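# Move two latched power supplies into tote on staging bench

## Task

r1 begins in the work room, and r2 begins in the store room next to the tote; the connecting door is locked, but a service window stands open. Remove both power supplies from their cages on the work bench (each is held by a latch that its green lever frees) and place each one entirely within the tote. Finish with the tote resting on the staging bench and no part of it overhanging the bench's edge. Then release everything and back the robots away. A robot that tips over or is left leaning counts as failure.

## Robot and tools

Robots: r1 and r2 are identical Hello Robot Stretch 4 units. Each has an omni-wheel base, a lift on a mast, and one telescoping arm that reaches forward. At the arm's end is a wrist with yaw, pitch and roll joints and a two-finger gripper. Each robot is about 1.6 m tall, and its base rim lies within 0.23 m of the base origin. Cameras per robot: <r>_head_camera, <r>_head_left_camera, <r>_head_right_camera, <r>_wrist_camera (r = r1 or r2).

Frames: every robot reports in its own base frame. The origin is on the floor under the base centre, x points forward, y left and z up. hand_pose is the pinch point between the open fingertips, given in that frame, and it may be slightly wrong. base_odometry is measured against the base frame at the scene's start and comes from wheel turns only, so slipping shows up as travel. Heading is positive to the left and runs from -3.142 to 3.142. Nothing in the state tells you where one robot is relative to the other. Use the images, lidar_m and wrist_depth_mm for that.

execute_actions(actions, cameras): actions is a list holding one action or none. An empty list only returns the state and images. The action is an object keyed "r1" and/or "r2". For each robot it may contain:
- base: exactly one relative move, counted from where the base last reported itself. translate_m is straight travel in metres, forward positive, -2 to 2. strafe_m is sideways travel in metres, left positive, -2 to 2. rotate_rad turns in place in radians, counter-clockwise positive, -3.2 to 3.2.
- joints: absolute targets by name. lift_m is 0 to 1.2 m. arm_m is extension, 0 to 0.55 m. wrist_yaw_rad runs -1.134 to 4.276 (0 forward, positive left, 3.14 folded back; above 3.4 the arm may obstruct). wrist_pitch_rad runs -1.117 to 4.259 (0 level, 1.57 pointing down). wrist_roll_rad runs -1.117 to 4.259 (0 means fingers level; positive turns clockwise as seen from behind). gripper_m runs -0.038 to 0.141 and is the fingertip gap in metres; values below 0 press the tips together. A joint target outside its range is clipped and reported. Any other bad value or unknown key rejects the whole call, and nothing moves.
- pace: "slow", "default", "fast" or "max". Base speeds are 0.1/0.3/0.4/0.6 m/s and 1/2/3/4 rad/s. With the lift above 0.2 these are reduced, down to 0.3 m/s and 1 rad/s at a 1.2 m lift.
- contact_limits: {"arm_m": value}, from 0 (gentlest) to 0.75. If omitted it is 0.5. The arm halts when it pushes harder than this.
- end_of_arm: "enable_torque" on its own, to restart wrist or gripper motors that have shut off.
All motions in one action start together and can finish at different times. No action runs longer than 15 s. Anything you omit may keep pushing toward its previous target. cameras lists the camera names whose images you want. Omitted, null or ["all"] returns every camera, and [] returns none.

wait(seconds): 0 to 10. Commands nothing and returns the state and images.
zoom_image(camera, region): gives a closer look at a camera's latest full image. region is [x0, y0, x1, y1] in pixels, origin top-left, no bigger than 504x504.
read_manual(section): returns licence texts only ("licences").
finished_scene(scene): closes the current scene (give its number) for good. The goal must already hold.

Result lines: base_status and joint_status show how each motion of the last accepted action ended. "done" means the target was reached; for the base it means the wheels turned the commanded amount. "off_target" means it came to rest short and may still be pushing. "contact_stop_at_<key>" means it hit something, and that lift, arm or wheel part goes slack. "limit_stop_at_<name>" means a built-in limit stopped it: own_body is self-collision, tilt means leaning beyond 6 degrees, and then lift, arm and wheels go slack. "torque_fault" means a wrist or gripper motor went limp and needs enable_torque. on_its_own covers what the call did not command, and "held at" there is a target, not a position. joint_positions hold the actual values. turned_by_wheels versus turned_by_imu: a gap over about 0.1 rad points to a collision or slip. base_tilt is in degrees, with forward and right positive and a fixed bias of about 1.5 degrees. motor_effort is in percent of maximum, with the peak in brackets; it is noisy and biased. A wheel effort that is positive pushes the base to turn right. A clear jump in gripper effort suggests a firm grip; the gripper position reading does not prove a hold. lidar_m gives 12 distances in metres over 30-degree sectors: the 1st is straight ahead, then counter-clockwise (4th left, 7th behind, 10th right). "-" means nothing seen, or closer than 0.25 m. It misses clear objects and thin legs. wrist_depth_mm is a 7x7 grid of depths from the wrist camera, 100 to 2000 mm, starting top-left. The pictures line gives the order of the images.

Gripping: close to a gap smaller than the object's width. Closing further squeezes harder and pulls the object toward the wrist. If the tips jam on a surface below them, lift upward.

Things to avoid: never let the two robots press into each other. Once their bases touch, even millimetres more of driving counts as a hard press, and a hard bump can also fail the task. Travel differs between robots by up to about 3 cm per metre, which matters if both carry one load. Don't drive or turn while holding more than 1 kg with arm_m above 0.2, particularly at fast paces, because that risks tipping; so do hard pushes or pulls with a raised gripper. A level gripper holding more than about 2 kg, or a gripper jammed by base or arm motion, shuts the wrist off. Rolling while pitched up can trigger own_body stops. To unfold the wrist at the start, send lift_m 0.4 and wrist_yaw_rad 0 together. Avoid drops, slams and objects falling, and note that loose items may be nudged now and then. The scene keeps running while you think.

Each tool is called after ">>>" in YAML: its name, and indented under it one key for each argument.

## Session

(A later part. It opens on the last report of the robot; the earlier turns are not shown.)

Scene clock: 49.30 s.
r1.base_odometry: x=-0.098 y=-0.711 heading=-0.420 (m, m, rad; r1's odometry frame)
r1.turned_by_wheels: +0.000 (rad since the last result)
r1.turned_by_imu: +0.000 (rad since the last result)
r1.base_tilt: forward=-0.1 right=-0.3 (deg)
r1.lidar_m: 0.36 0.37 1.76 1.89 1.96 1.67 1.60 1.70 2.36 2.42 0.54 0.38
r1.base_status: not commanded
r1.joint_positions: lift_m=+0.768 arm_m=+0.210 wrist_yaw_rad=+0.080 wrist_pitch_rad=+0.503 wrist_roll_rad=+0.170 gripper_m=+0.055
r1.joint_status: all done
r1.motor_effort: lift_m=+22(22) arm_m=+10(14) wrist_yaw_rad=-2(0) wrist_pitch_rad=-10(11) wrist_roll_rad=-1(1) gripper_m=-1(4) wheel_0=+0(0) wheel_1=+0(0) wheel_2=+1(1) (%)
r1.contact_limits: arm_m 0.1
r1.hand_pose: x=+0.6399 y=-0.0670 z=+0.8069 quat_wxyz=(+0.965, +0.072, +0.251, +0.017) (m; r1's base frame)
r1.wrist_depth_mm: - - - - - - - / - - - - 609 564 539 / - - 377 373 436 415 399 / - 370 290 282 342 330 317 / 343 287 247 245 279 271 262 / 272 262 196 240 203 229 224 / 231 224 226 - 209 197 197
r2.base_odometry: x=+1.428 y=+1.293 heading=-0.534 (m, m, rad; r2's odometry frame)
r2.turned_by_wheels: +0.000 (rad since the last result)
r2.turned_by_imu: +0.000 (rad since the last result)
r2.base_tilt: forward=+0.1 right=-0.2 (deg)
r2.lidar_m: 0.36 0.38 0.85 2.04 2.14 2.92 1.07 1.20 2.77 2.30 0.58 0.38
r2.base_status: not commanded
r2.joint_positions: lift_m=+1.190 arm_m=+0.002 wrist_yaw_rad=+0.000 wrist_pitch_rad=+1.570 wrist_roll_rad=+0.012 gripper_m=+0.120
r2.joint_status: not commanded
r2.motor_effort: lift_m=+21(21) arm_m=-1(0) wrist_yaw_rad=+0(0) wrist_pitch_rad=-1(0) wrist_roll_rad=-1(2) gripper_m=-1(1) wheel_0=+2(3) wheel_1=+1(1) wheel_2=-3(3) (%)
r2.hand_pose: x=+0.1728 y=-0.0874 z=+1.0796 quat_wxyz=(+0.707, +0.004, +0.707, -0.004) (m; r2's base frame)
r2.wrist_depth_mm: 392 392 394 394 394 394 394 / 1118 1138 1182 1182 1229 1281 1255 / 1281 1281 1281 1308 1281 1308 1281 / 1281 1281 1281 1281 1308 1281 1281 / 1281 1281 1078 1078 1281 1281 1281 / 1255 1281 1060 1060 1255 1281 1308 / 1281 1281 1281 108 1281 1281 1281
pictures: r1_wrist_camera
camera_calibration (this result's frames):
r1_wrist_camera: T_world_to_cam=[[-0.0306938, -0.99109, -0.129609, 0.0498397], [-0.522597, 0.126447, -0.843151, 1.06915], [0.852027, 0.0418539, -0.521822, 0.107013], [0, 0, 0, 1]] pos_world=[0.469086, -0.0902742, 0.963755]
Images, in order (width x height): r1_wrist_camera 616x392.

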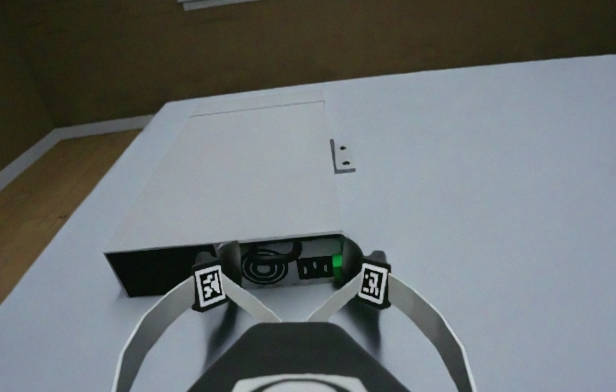

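>>> execute_actions:
  actions:
    - {"r1":{"joints":{"arm_m":0.215,"gripper_m":0.015},"contact_limits":{"arm_m":0.15},"pace":"slow"}}
  cameras: []

>>> execute_actions:
  actions:
    - {"r1":{"base":{"strafe_m":0.008},"joints":{"arm_m":0.222,"gripper_m":-0.005},"contact_limits":{"arm_m":0.15},"pace":"slow"}}
  cameras: ["r1_wrist_camera"]

>>> zoom_image:
  camera: "r1_wrist_camera"
  region: [170, 190, 420, 320]

Scene clock: 51.23 s.
r1.base_odometry: x=-0.098 y=-0.711 heading=-0.419 (m, m, rad; r1's odometry frame)
r1.turned_by_wheels: +0.001 (rad since the last result)
r1.turned_by_imu: +0.001 (rad since the last result)
r1.base_tilt: forward=-0.1 right=-0.3 (deg)
r1.lidar_m: 0.37 0.37 1.74 1.89 1.95 1.67 1.61 1.70 2.34 2.42 0.54 0.38
r1.base_status: not commanded
r1.joint_positions: lift_m=+0.768 arm_m=+0.213 wrist_yaw_rad=+0.084 wrist_pitch_rad=+0.506 wrist_roll_rad=+0.170 gripper_m=+0.015
r1.joint_status: all done
r1.motor_effort: lift_m=+23(23) arm_m=+9(13) wrist_yaw_rad=-13(14) wrist_pitch_rad=-17(19) wrist_roll_rad=-1(0) gripper_m=-19(22) wheel_0=+4(3) wheel_1=+1(1) wheel_2=+2(2) (%)
r1.contact_limits: arm_m 0.15
r1.hand_pose: x=+0.6432 y=-0.0659 z=+0.8063 quat_wxyz=(+0.965, +0.072, +0.252, +0.019) (m; r1's base frame)
r1.wrist_depth_mm: - - - - - - - / - - - 647 591 559 530 / - - 375 359 436 410 392 / - 375 286 274 340 324 314 / 345 283 244 238 277 268 260 / 270 256 192 238 189 229 222 / 231 221 224 - 209 196 195
r2.base_odometry: x=+1.428 y=+1.293 heading=-0.534 (m, m, rad; r2's odometry frame)
r2.turned_by_wheels: +0.000 (rad since the last result)
r2.turned_by_imu: +0.000 (rad since the last result)
r2.base_tilt: forward=+0.1 right=-0.2 (deg)
r2.lidar_m: 0.37 0.39 0.91 2.06 2.16 2.94 1.10 1.18 2.78 2.33 0.58 0.38
r2.base_status: not commanded
r2.joint_positions: lift_m=+1.190 arm_m=+0.002 wrist_yaw_rad=+0.000 wrist_pitch_rad=+1.570 wrist_roll_rad=+0.012 gripper_m=+0.120
r2.joint_status: not commanded
r2.motor_effort: lift_m=+21(21) arm_m=+0(0) wrist_yaw_rad=+0(0) wrist_pitch_rad=+1(0) wrist_roll_rad=-1(1) gripper_m=-1(1) wheel_0=+3(3) wheel_1=+1(1) wheel_2=-3(3) (%)
r2.hand_pose: x=+0.1728 y=-0.0874 z=+1.0796 quat_wxyz=(+0.707, +0.004, +0.707, -0.004) (m; r2's base frame)
r2.wrist_depth_mm: 392 392 392 394 394 397 394 / 1118 1138 1182 1205 1205 1308 1281 / 1281 1281 1255 1281 1308 1281 1281 / 1281 1281 1281 1281 1281 1281 1281 / 1281 1281 1078 1078 1281 1281 1281 / 1281 1255 1078 1078 1281 1281 1281 / 1281 1308 1281 108 1281 1255 1281
pictures: none
No camera images: the call's "cameras" was empty. Leave "cameras" out to get every camera's image.

Scene clock: 52.37 s.
r1.base_odometry: x=-0.095 y=-0.703 heading=-0.419 (m, m, rad; r1's odometry frame)
r1.turned_by_wheels: +0.000 (rad since the last result)
r1.turned_by_imu: +0.000 (rad since the last result)
r1.base_tilt: forward=-0.1 right=-0.3 (deg)
r1.lidar_m: 0.36 0.39 1.75 1.88 1.95 1.67 1.61 1.70 2.36 2.43 0.52 0.39
r1.base_status: done
r1.joint_positions: lift_m=+0.768 arm_m=+0.220 wrist_yaw_rad=+0.079 wrist_pitch_rad=+0.509 wrist_roll_rad=+0.170 gripper_m=-0.004
r1.joint_status: all done
r1.on_its_own: wrist_pitch_rad is at rest, and its effort (-27) is outside its rest range (-23 to +23)
r1.motor_effort: lift_m=+23(22) arm_m=+10(14) wrist_yaw_rad=+1(14) wrist_pitch_rad=-27(29) wrist_roll_rad=+0(1) gripper_m=-26(25) wheel_0=-1(4) wheel_1=+0(2) wheel_2=-1(2) (%)
r1.contact_limits: arm_m 0.15
r1.hand_pose: x=+0.6492 y=-0.0674 z=+0.8055 quat_wxyz=(+0.964, +0.072, +0.254, +0.017) (m; r1's base frame)
r1.wrist_depth_mm: - - - - - - - / - - - 634 585 544 530 / - - 368 351 424 404 387 / - 368 282 270 334 322 309 / 334 265 239 235 274 265 258 / 266 245 201 238 190 224 220 / 228 218 224 - 207 195 194
r2.base_odometry: x=+1.428 y=+1.293 heading=-0.534 (m, m, rad; r2's odometry frame)
r2.turned_by_wheels: +0.000 (rad since the last result)
r2.turned_by_imu: +0.000 (rad since the last result)
r2.base_tilt: forward=+0.0 right=-0.2 (deg)
r2.lidar_m: 0.37 0.40 0.87 2.06 2.15 2.95 1.11 1.19 2.78 2.31 0.58 0.39
r2.base_status: not commanded
r2.joint_positions: lift_m=+1.190 arm_m=+0.002 wrist_yaw_rad=+0.000 wrist_pitch_rad=+1.570 wrist_roll_rad=+0.012 gripper_m=+0.120
r2.joint_status: not commanded
r2.motor_effort: lift_m=+21(21) arm_m=+0(1) wrist_yaw_rad=+0(0) wrist_pitch_rad=+0(0) wrist_roll_rad=-2(3) gripper_m=-1(1) wheel_0=+3(3) wheel_1=+1(1) wheel_2=-3(3) (%)
r2.hand_pose: x=+0.1728 y=-0.0874 z=+1.0796 quat_wxyz=(+0.707, +0.004, +0.707, -0.004) (m; r2's base frame)
r2.wrist_depth_mm: 389 392 394 394 392 394 394 / 1118 1160 1160 1205 1229 1281 1308 / 1255 1281 1281 1281 1281 1281 1281 / 1281 1281 1281 1281 1281 1281 1281 / 1255 1255 1078 1078 1281 1255 1281 / 1281 1281 1078 1078 1281 1281 1281 / 1281 1281 1255 108 1255 1308 1281
pictures: r1_wrist_camera
camera_calibration (this result's frames):
r1_wrist_camera: T_world_to_cam=[[-0.0324029, -0.991134, -0.128854, 0.0501022], [-0.527204, 0.126477, -0.840274, 1.07351], [0.849121, 0.040705, -0.526628, 0.104071], [0, 0, 0, 1]] pos_world=[0.479211, -0.0903518, 0.963301]
Images, in order (width x height): r1_wrist_camera 616x392.

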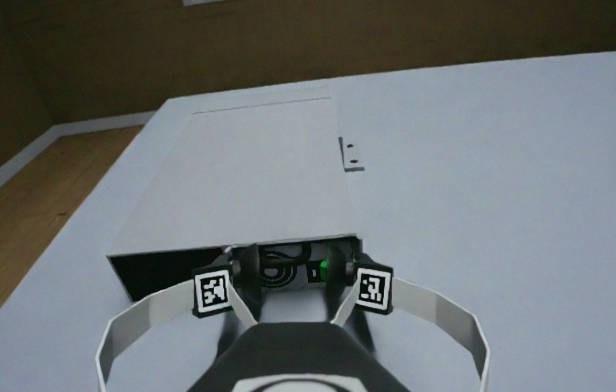

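Region (170, 190, 420, 320) of r1_wrist_camera's 616x392 image, scaled by 2.016; it fills the top 262 rows of this view, and the rest is white.

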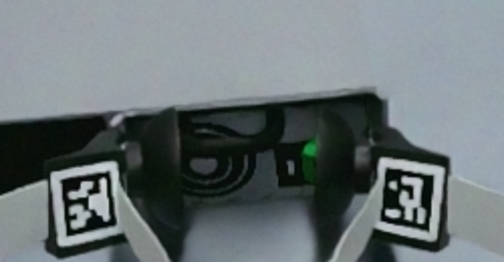

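Balanced now; squeeze fully.

>>> execute_actions:
  actions:
    - {"r1":{"joints":{"gripper_m":-0.035},"pace":"slow"}}
  cameras: ["r1_wrist_camera"]

>>> zoom_image:
  camera: "r1_wrist_camera"
  region: [170, 190, 420, 320]

Scene clock: 53.67 s.
r1.base_odometry: x=-0.095 y=-0.703 heading=-0.419 (m, m, rad; r1's odometry frame)
r1.turned_by_wheels: +0.001 (rad since the last result)
r1.turned_by_imu: +0.001 (rad since the last result)
r1.base_tilt: forward=+0.0 right=-0.4 (deg)
r1.lidar_m: 0.36 0.39 1.75 1.87 1.95 1.69 1.61 1.70 2.37 2.43 0.51 0.37
r1.base_status: not commanded
r1.joint_positions: lift_m=+0.768 arm_m=+0.221 wrist_yaw_rad=+0.086 wrist_pitch_rad=+0.506 wrist_roll_rad=+0.170 gripper_m=-0.034
r1.joint_status: all done
r1.on_its_own: wrist_yaw_rad is at rest, and its effort (-18) is outside its rest range (-13 to +13)
r1.motor_effort: lift_m=+22(22) arm_m=+6(10) wrist_yaw_rad=-18(18) wrist_pitch_rad=-20(26) wrist_roll_rad=-2(2) gripper_m=-32(35) wheel_0=+2(2) wheel_1=+1(1) wheel_2=+6(6) (%)
r1.hand_pose: x=+0.6507 y=-0.0655 z=+0.8061 quat_wxyz=(+0.965, +0.072, +0.253, +0.020) (m; r1's base frame)
r1.wrist_depth_mm: - - - - - - - / - - - 634 585 549 525 / - - 370 345 427 402 389 / - 377 281 270 338 320 307 / 917 273 239 229 266 265 258 / 267 245 183 235 185 222 219 / 229 220 223 - 208 197 194
r2.base_odometry: x=+1.428 y=+1.293 heading=-0.534 (m, m, rad; r2's odometry frame)
r2.turned_by_wheels: +0.000 (rad since the last result)
r2.turned_by_imu: +0.000 (rad since the last result)
r2.base_tilt: forward=+0.1 right=-0.2 (deg)
r2.lidar_m: 0.38 0.40 0.88 2.06 2.15 2.95 1.09 1.21 2.77 2.32 0.57 0.39
r2.base_status: not commanded
r2.joint_positions: lift_m=+1.190 arm_m=+0.002 wrist_yaw_rad=+0.000 wrist_pitch_rad=+1.570 wrist_roll_rad=+0.012 gripper_m=+0.120
r2.joint_status: not commanded
r2.motor_effort: lift_m=+21(21) arm_m=+0(1) wrist_yaw_rad=+0(0) wrist_pitch_rad=+0(0) wrist_roll_rad=-3(3) gripper_m=-1(1) wheel_0=+3(3) wheel_1=+1(1) wheel_2=-3(2) (%)
r2.hand_pose: x=+0.1728 y=-0.0874 z=+1.0796 quat_wxyz=(+0.707, +0.004, +0.707, -0.004) (m; r2's base frame)
r2.wrist_depth_mm: 392 392 392 392 394 392 392 / 1098 1160 1182 1205 1229 1281 1308 / 1255 1281 1308 1281 1281 1281 1308 / 1281 1281 1281 1281 1281 1281 1281 / 1281 1281 1078 1078 1281 1281 1281 / 1255 1255 1060 1078 1255 1281 1281 / 1281 1281 1255 108 1281 1281 1281
pictures: r1_wrist_camera
camera_calibration (this result's frames):
r1_wrist_camera: T_world_to_cam=[[-0.025481, -0.991235, -0.129633, 0.0481573], [-0.525936, 0.123571, -0.841499, 1.07457], [0.850142, 0.0467366, -0.524475, 0.101067], [0, 0, 0, 1]] pos_world=[0.480462, -0.0897741, 0.963502]
Images, in order (width x height): r1_wrist_camera 616x392.

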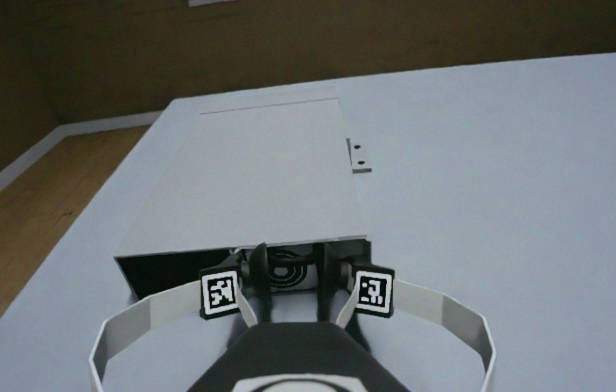

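Region (170, 190, 420, 320) of r1_wrist_camera's 616x392 image, scaled by 2.016; it fills the top 262 rows of this view, and the rest is white.

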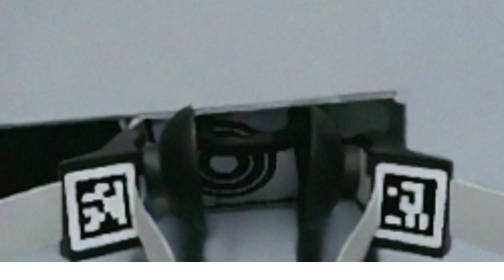

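>>> execute_actions:
  actions:
    - {"r1":{"base":{"strafe_m":0.006},"joints":{"arm_m":0.208},"contact_limits":{"arm_m":0.2},"pace":"slow"}}
  cameras: ["r1_wrist_camera"]

>>> zoom_image:
  camera: "r1_wrist_camera"
  region: [170, 190, 420, 320]

Scene clock: 54.90 s.
r1.base_odometry: x=-0.093 y=-0.698 heading=-0.419 (m, m, rad; r1's odometry frame)
r1.turned_by_wheels: +0.000 (rad since the last result)
r1.turned_by_imu: +0.000 (rad since the last result)
r1.base_tilt: forward=-0.1 right=-0.4 (deg)
r1.lidar_m: 0.36 0.39 1.74 1.88 1.95 1.68 1.62 1.69 2.35 2.43 0.54 0.38
r1.base_status: done
r1.joint_positions: lift_m=+0.768 arm_m=+0.209 wrist_yaw_rad=+0.077 wrist_pitch_rad=+0.505 wrist_roll_rad=+0.170 gripper_m=-0.034
r1.joint_status: all done
r1.motor_effort: lift_m=+22(23) arm_m=-8(13) wrist_yaw_rad=+5(18) wrist_pitch_rad=-16(21) wrist_roll_rad=+0(2) gripper_m=-17(35) wheel_0=+0(8) wheel_1=+1(4) wheel_2=-1(6) (%)
r1.contact_limits: arm_m 0.2
r1.hand_pose: x=+0.6387 y=-0.0677 z=+0.8064 quat_wxyz=(+0.965, +0.073, +0.252, +0.016) (m; r1's base frame)
r1.wrist_depth_mm: - - - - - - - / - - - 654 603 564 539 / - - 377 357 439 410 397 / - 387 287 274 342 325 315 / 1537 293 253 235 277 271 262 / 271 262 183 199 181 229 224 / 231 218 225 - 210 196 196
r2.base_odometry: x=+1.428 y=+1.293 heading=-0.534 (m, m, rad; r2's odometry frame)
r2.turned_by_wheels: +0.000 (rad since the last result)
r2.turned_by_imu: +0.000 (rad since the last result)
r2.base_tilt: forward=+0.1 right=-0.2 (deg)
r2.lidar_m: 0.38 0.40 0.90 2.05 2.16 2.94 1.10 1.17 2.74 2.31 0.56 0.40
r2.base_status: not commanded
r2.joint_positions: lift_m=+1.190 arm_m=+0.002 wrist_yaw_rad=+0.000 wrist_pitch_rad=+1.570 wrist_roll_rad=+0.012 gripper_m=+0.120
r2.joint_status: not commanded
r2.motor_effort: lift_m=+21(21) arm_m=+0(0) wrist_yaw_rad=+0(0) wrist_pitch_rad=+0(0) wrist_roll_rad=-3(0) gripper_m=+0(1) wheel_0=+3(3) wheel_1=+1(1) wheel_2=-2(2) (%)
r2.hand_pose: x=+0.1728 y=-0.0874 z=+1.0796 quat_wxyz=(+0.707, +0.004, +0.707, -0.004) (m; r2's base frame)
r2.wrist_depth_mm: 392 392 392 394 394 394 394 / 1118 1160 1205 1205 1255 1308 1281 / 1281 1281 1281 1281 1281 1281 1281 / 1255 1281 1308 1255 1281 1308 1281 / 1281 1281 1078 1060 1281 1281 1308 / 1281 1255 1060 1078 1281 1281 1281 / 1281 1281 1255 108 1281 1281 1255
pictures: r1_wrist_camera
camera_calibration (this result's frames):
r1_wrist_camera: T_world_to_cam=[[-0.0336176, -0.990965, -0.129839, 0.0511508], [-0.523909, 0.128105, -0.842086, 1.06827], [0.851111, 0.0397149, -0.523482, 0.109592], [0, 0, 0, 1]] pos_world=[0.468119, -0.0905146, 0.963583]
Images, in order (width x height): r1_wrist_camera 616x392.

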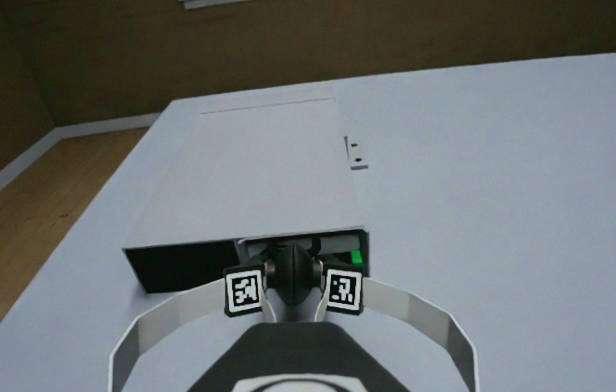

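Region (170, 190, 420, 320) of r1_wrist_camera's 616x392 image, scaled by 2.016; it fills the top 262 rows of this view, and the rest is white.

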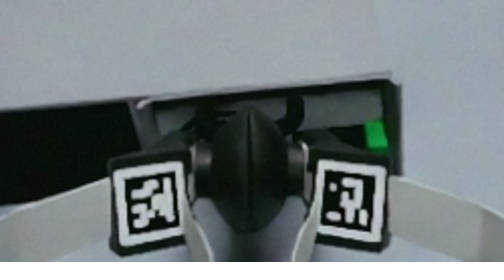

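>>> execute_actions:
  actions:
    - {"r1":{"joints":{"arm_m":0.18,"gripper_m":0.06}}}
  cameras: []

>>> execute_actions:
  actions:
    - {"r1":{"joints":{"lift_m":0.96,"wrist_roll_rad":0,"wrist_yaw_rad":0}}}
  cameras: []

>>> execute_actions:
  actions:
    - {"r1":{"joints":{"arm_m":0.40,"wrist_pitch_rad":1.5}}}
  cameras: ["r1_wrist_camera"]

Scene clock: 56.80 s.
r1.base_odometry: x=-0.092 y=-0.698 heading=-0.418 (m, m, rad; r1's odometry frame)
r1.turned_by_wheels: +0.000 (rad since the last result)
r1.turned_by_imu: +0.000 (rad since the last result)
r1.base_tilt: forward=+0.0 right=-0.3 (deg)
r1.lidar_m: 0.35 0.38 1.72 1.87 1.93 1.67 1.61 1.70 2.36 2.43 0.55 0.38
r1.base_status: not commanded
r1.joint_positions: lift_m=+0.768 arm_m=+0.182 wrist_yaw_rad=+0.080 wrist_pitch_rad=+0.502 wrist_roll_rad=+0.170 gripper_m=+0.060
r1.joint_status: all done
r1.motor_effort: lift_m=+23(23) arm_m=-9(6) wrist_yaw_rad=-1(5) wrist_pitch_rad=-8(17) wrist_roll_rad=-1(2) gripper_m=-4(16) wheel_0=+0(1) wheel_1=+1(0) wheel_2=+0(1) (%)
r1.hand_pose: x=+0.6116 y=-0.0670 z=+0.8072 quat_wxyz=(+0.965, +0.072, +0.251, +0.017) (m; r1's base frame)
r1.wrist_depth_mm: - - - - - - - / - - - 668 615 569 544 / - - 382 362 442 415 399 / - 389 290 279 345 329 317 / 1537 310 286 278 273 272 264 / 273 265 199 242 206 231 224 / 234 224 227 - 211 198 198
r2.base_odometry: x=+1.428 y=+1.293 heading=-0.534 (m, m, rad; r2's odometry frame)
r2.turned_by_wheels: +0.000 (rad since the last result)
r2.turned_by_imu: +0.000 (rad since the last result)
r2.base_tilt: forward=+0.1 right=-0.2 (deg)
r2.lidar_m: 0.37 0.39 0.89 2.07 2.16 2.96 1.09 1.18 2.76 2.31 0.60 0.40
r2.base_status: not commanded
r2.joint_positions: lift_m=+1.190 arm_m=+0.002 wrist_yaw_rad=+0.000 wrist_pitch_rad=+1.570 wrist_roll_rad=+0.012 gripper_m=+0.120
r2.joint_status: not commanded
r2.motor_effort: lift_m=+21(21) arm_m=+0(0) wrist_yaw_rad=-1(0) wrist_pitch_rad=+1(0) wrist_roll_rad=-1(1) gripper_m=-1(1) wheel_0=+2(3) wheel_1=+1(1) wheel_2=-2(2) (%)
r2.hand_pose: x=+0.1728 y=-0.0874 z=+1.0796 quat_wxyz=(+0.707, +0.004, +0.707, -0.004) (m; r2's base frame)
r2.wrist_depth_mm: 392 392 394 392 394 394 394 / 1118 1138 1182 1205 1229 1281 1281 / 1281 1281 1255 1281 1255 1281 1281 / 1281 1281 1281 1281 1281 1308 1281 / 1281 1281 1078 1078 1281 1281 1281 / 1255 1281 1060 1060 1281 1281 1308 / 1281 1281 1255 108 1281 1281 1281
pictures: none
No camera images: the call's "cameras" was empty. Leave "cameras" out to get every camera's image.

Scene clock: 58.67 s.
r1.base_odometry: x=-0.092 y=-0.698 heading=-0.418 (m, m, rad; r1's odometry frame)
r1.turned_by_wheels: +0.000 (rad since the last result)
r1.turned_by_imu: +0.000 (rad since the last result)
r1.base_tilt: forward=+0.0 right=-0.4 (deg)
r1.lidar_m: 0.35 0.38 1.76 1.88 1.94 1.67 1.61 1.69 2.37 2.44 0.52 0.37
r1.base_status: not commanded
r1.joint_positions: lift_m=+0.960 arm_m=+0.182 wrist_yaw_rad=+0.000 wrist_pitch_rad=+0.502 wrist_roll_rad=+0.000 gripper_m=+0.060
r1.joint_status: all done
r1.motor_effort: lift_m=+22(23) arm_m=-9(10) wrist_yaw_rad=-2(6) wrist_pitch_rad=-6(6) wrist_roll_rad=-1(6) gripper_m=-3(2) wheel_0=+0(0) wheel_1=+1(0) wheel_2=+0(0) (%)
r1.hand_pose: x=+0.6054 y=-0.0874 z=+0.9992 quat_wxyz=(+0.969, +0.000, +0.248, +0.000) (m; r1's base frame)
r1.wrist_depth_mm: - - - - - - - / - - - - - - - / - - - - - - - / - - 707 715 732 741 750 / 1618 1499 512 535 591 597 609 / 1397 477 198 433 205 496 496 / 1182 402 392 - 436 427 433
r2.base_odometry: x=+1.428 y=+1.293 heading=-0.534 (m, m, rad; r2's odometry frame)
r2.turned_by_wheels: +0.000 (rad since the last result)
r2.turned_by_imu: +0.000 (rad since the last result)
r2.base_tilt: forward=+0.1 right=-0.2 (deg)
r2.lidar_m: 0.38 0.41 0.86 2.05 2.15 2.95 1.08 1.19 2.76 2.30 0.57 0.41
r2.base_status: not commanded
r2.joint_positions: lift_m=+1.190 arm_m=+0.002 wrist_yaw_rad=+0.000 wrist_pitch_rad=+1.570 wrist_roll_rad=+0.012 gripper_m=+0.120
r2.joint_status: not commanded
r2.motor_effort: lift_m=+21(21) arm_m=+0(0) wrist_yaw_rad=+0(0) wrist_pitch_rad=-1(0) wrist_roll_rad=-4(0) gripper_m=-1(1) wheel_0=+2(3) wheel_1=+1(1) wheel_2=-3(3) (%)
r2.hand_pose: x=+0.1728 y=-0.0874 z=+1.0796 quat_wxyz=(+0.707, +0.004, +0.707, -0.004) (m; r2's base frame)
r2.wrist_depth_mm: 392 392 392 394 394 394 394 / 1118 1138 1182 1205 1229 1281 1281 / 1281 1281 1281 1281 1281 1281 1308 / 1281 1281 1281 1281 1281 1308 1281 / 1281 1281 1078 1078 1281 1281 1308 / 1255 1281 1078 1060 1281 1281 1281 / 1281 1255 1255 108 1281 1281 1281
pictures: none
No camera images: the call's "cameras" was empty. Leave "cameras" out to get every camera's image.

Scene clock: 60.43 s.
r1.base_odometry: x=-0.092 y=-0.698 heading=-0.418 (m, m, rad; r1's odometry frame)
r1.turned_by_wheels: +0.000 (rad since the last result)
r1.turned_by_imu: +0.000 (rad since the last result)
r1.base_tilt: forward=-0.1 right=-0.3 (deg)
r1.lidar_m: 0.36 0.38 1.73 1.85 1.95 1.68 1.61 1.70 2.35 2.42 0.52 0.36
r1.base_status: not commanded
r1.joint_positions: lift_m=+0.960 arm_m=+0.398 wrist_yaw_rad=+0.000 wrist_pitch_rad=+1.500 wrist_roll_rad=+0.000 gripper_m=+0.060
r1.joint_status: all done
r1.motor_effort: lift_m=+23(23) arm_m=+9(11) wrist_yaw_rad=-2(1) wrist_pitch_rad=-1(5) wrist_roll_rad=-3(3) gripper_m=-3(2) wheel_0=+1(1) wheel_1=+1(1) wheel_2=+0(0) (%)
r1.hand_pose: x=+0.5897 y=-0.0874 z=+0.8503 quat_wxyz=(+0.732, +0.000, +0.682, +0.000) (m; r1's base frame)
r1.wrist_depth_mm: 304 262 264 268 319 322 324 / 304 262 264 270 319 322 324 / 303 263 265 266 319 322 324 / 301 306 309 315 319 320 324 / 303 306 309 315 317 319 324 / 303 307 198 312 205 320 324 / 301 304 309 - 317 320 324
r2.base_odometry: x=+1.428 y=+1.293 heading=-0.534 (m, m, rad; r2's odometry frame)
r2.turned_by_wheels: +0.000 (rad since the last result)
r2.turned_by_imu: +0.000 (rad since the last result)
r2.base_tilt: forward=+0.1 right=-0.2 (deg)
r2.lidar_m: 0.40 0.40 0.88 2.05 2.12 2.93 1.09 1.19 2.78 2.31 0.56 0.41
r2.base_status: not commanded
r2.joint_positions: lift_m=+1.190 arm_m=+0.002 wrist_yaw_rad=+0.000 wrist_pitch_rad=+1.570 wrist_roll_rad=+0.012 gripper_m=+0.120
r2.joint_status: not commanded
r2.motor_effort: lift_m=+21(21) arm_m=-1(1) wrist_yaw_rad=+0(0) wrist_pitch_rad=-1(1) wrist_roll_rad=+0(1) gripper_m=-1(1) wheel_0=+3(3) wheel_1=+1(1) wheel_2=-3(3) (%)
r2.hand_pose: x=+0.1728 y=-0.0874 z=+1.0796 quat_wxyz=(+0.707, +0.004, +0.707, -0.004) (m; r2's base frame)
r2.wrist_depth_mm: 392 394 394 392 392 394 394 / 1118 1138 1182 1182 1229 1281 1281 / 1281 1281 1281 1281 1281 1281 1281 / 1281 1255 1281 1281 1281 1281 1281 / 1281 1281 1078 1060 1281 1281 1281 / 1308 1281 1060 1060 1281 1281 1281 / 1281 1255 1281 108 1255 1281 1255
pictures: r1_wrist_camera
camera_calibration (this result's frames):
r1_wrist_camera: T_world_to_cam=[[0.000054862, -0.999438, 0.0335078, -0.123859], [-0.999546, -0.00106451, -0.0301146, 0.660872], [0.0301334, -0.033491, -0.998985, 1.05708], [0, 0, 0, 1]] pos_world=[0.628725, -0.0876833, 1.08006]
Images, in order (width x height): r1_wrist_camera 616x392.

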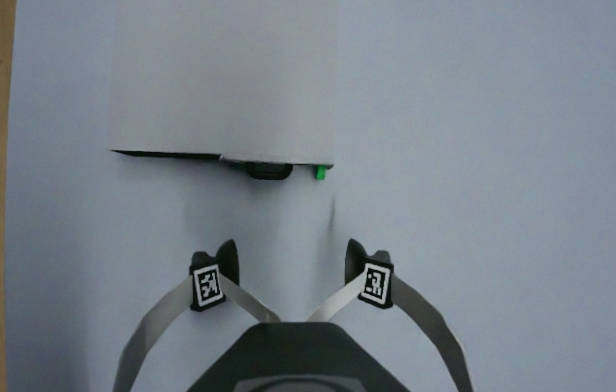

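>>> zoom_image:
  camera: "r1_wrist_camera"
  region: [210, 135, 350, 205]

Region (210, 135, 350, 205) of r1_wrist_camera's 616x392 image, scaled by 3.600.

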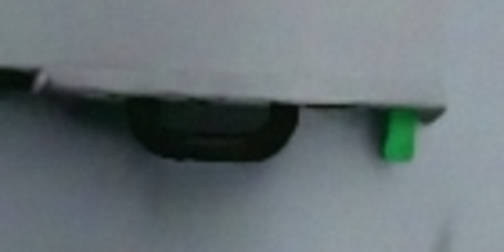

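>>> execute_actions:
  actions:
    - {"r1":{"base":{"strafe_m":0.005},"joints":{"lift_m":0.91,"arm_m":0.425,"wrist_roll_rad":0.04}}}
  cameras: ["r1_wrist_camera","r2_head_camera"]

>>> zoom_image:
  camera: "r2_head_camera"
  region: [225, 170, 295, 225]

Scene clock: 63.50 s.
r1.base_odometry: x=-0.090 y=-0.693 heading=-0.419 (m, m, rad; r1's odometry frame)
r1.turned_by_wheels: +0.000 (rad since the last result)
r1.turned_by_imu: +0.000 (rad since the last result)
r1.base_tilt: forward=-0.1 right=-0.3 (deg)
r1.lidar_m: 0.36 0.38 1.74 1.85 1.94 1.68 1.60 1.70 2.37 2.43 0.52 0.40
r1.base_status: done
r1.joint_positions: lift_m=+0.910 arm_m=+0.423 wrist_yaw_rad=+0.000 wrist_pitch_rad=+1.500 wrist_roll_rad=+0.040 gripper_m=+0.060
r1.joint_status: all done
r1.motor_effort: lift_m=+18(20) arm_m=+9(11) wrist_yaw_rad=-1(2) wrist_pitch_rad=-1(3) wrist_roll_rad=+0(1) gripper_m=-1(4) wheel_0=-2(6) wheel_1=-1(10) wheel_2=+0(1) (%)
r1.hand_pose: x=+0.6147 y=-0.0874 z=+0.8006 quat_wxyz=(+0.732, +0.014, +0.682, -0.013) (m; r1's base frame)
r1.wrist_depth_mm: 256 213 216 219 267 272 273 / 255 213 216 219 267 270 273 / 256 214 216 218 267 271 273 / 254 256 217 218 267 272 273 / 256 258 260 263 267 271 272 / 255 255 198 264 205 272 272 / 255 257 260 - 267 270 272
r2.base_odometry: x=+1.428 y=+1.293 heading=-0.534 (m, m, rad; r2's odometry frame)
r2.turned_by_wheels: +0.000 (rad since the last result)
r2.turned_by_imu: +0.001 (rad since the last result)
r2.base_tilt: forward=+0.1 right=-0.2 (deg)
r2.lidar_m: 0.37 0.41 0.88 2.08 2.14 2.96 1.07 1.20 2.78 2.30 0.56 0.39
r2.base_status: not commanded
r2.joint_positions: lift_m=+1.190 arm_m=+0.002 wrist_yaw_rad=+0.000 wrist_pitch_rad=+1.570 wrist_roll_rad=+0.012 gripper_m=+0.120
r2.joint_status: not commanded
r2.motor_effort: lift_m=+21(21) arm_m=+0(0) wrist_yaw_rad=+0(0) wrist_pitch_rad=+0(1) wrist_roll_rad=-2(0) gripper_m=-2(1) wheel_0=+3(3) wheel_1=+1(1) wheel_2=-3(3) (%)
r2.hand_pose: x=+0.1728 y=-0.0874 z=+1.0796 quat_wxyz=(+0.707, +0.004, +0.707, -0.004) (m; r2's base frame)
r2.wrist_depth_mm: 392 394 392 392 394 394 397 / 1118 1138 1182 1205 1255 1281 1281 / 1281 1281 1281 1281 1308 1281 1281 / 1255 1255 1281 1255 1281 1281 1281 / 1281 1255 1078 1078 1281 1281 1281 / 1255 1281 1060 1078 1255 1281 1281 / 1281 1255 1281 108 1281 1255 1281
pictures: r1_wrist_camera, r2_head_camera
camera_calibration (this result's frames):
r1_wrist_camera: T_world_to_cam=[[-0.0393406, -0.998753, 0.0307256, -0.0956979], [-0.998816, 0.0384256, -0.0298237, 0.687067], [0.0286058, -0.0318625, -0.999083, 1.00792], [0, 0, 0, 1]] pos_world=[0.653656, -0.0898647, 1.03043]
Images, in order (width x height): r1_wrist_camera 616x392, r2_head_camera 420x560.

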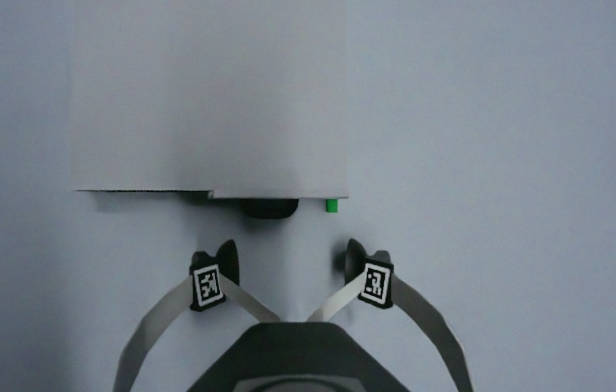

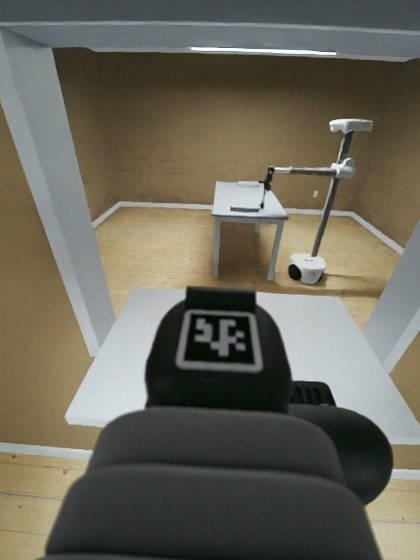

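Region (225, 170, 295, 225) of r2_head_camera's 420x560 image, scaled by 7.200, with more detail than that image has; it fills the top 396 rows of this view, and the rest is white.

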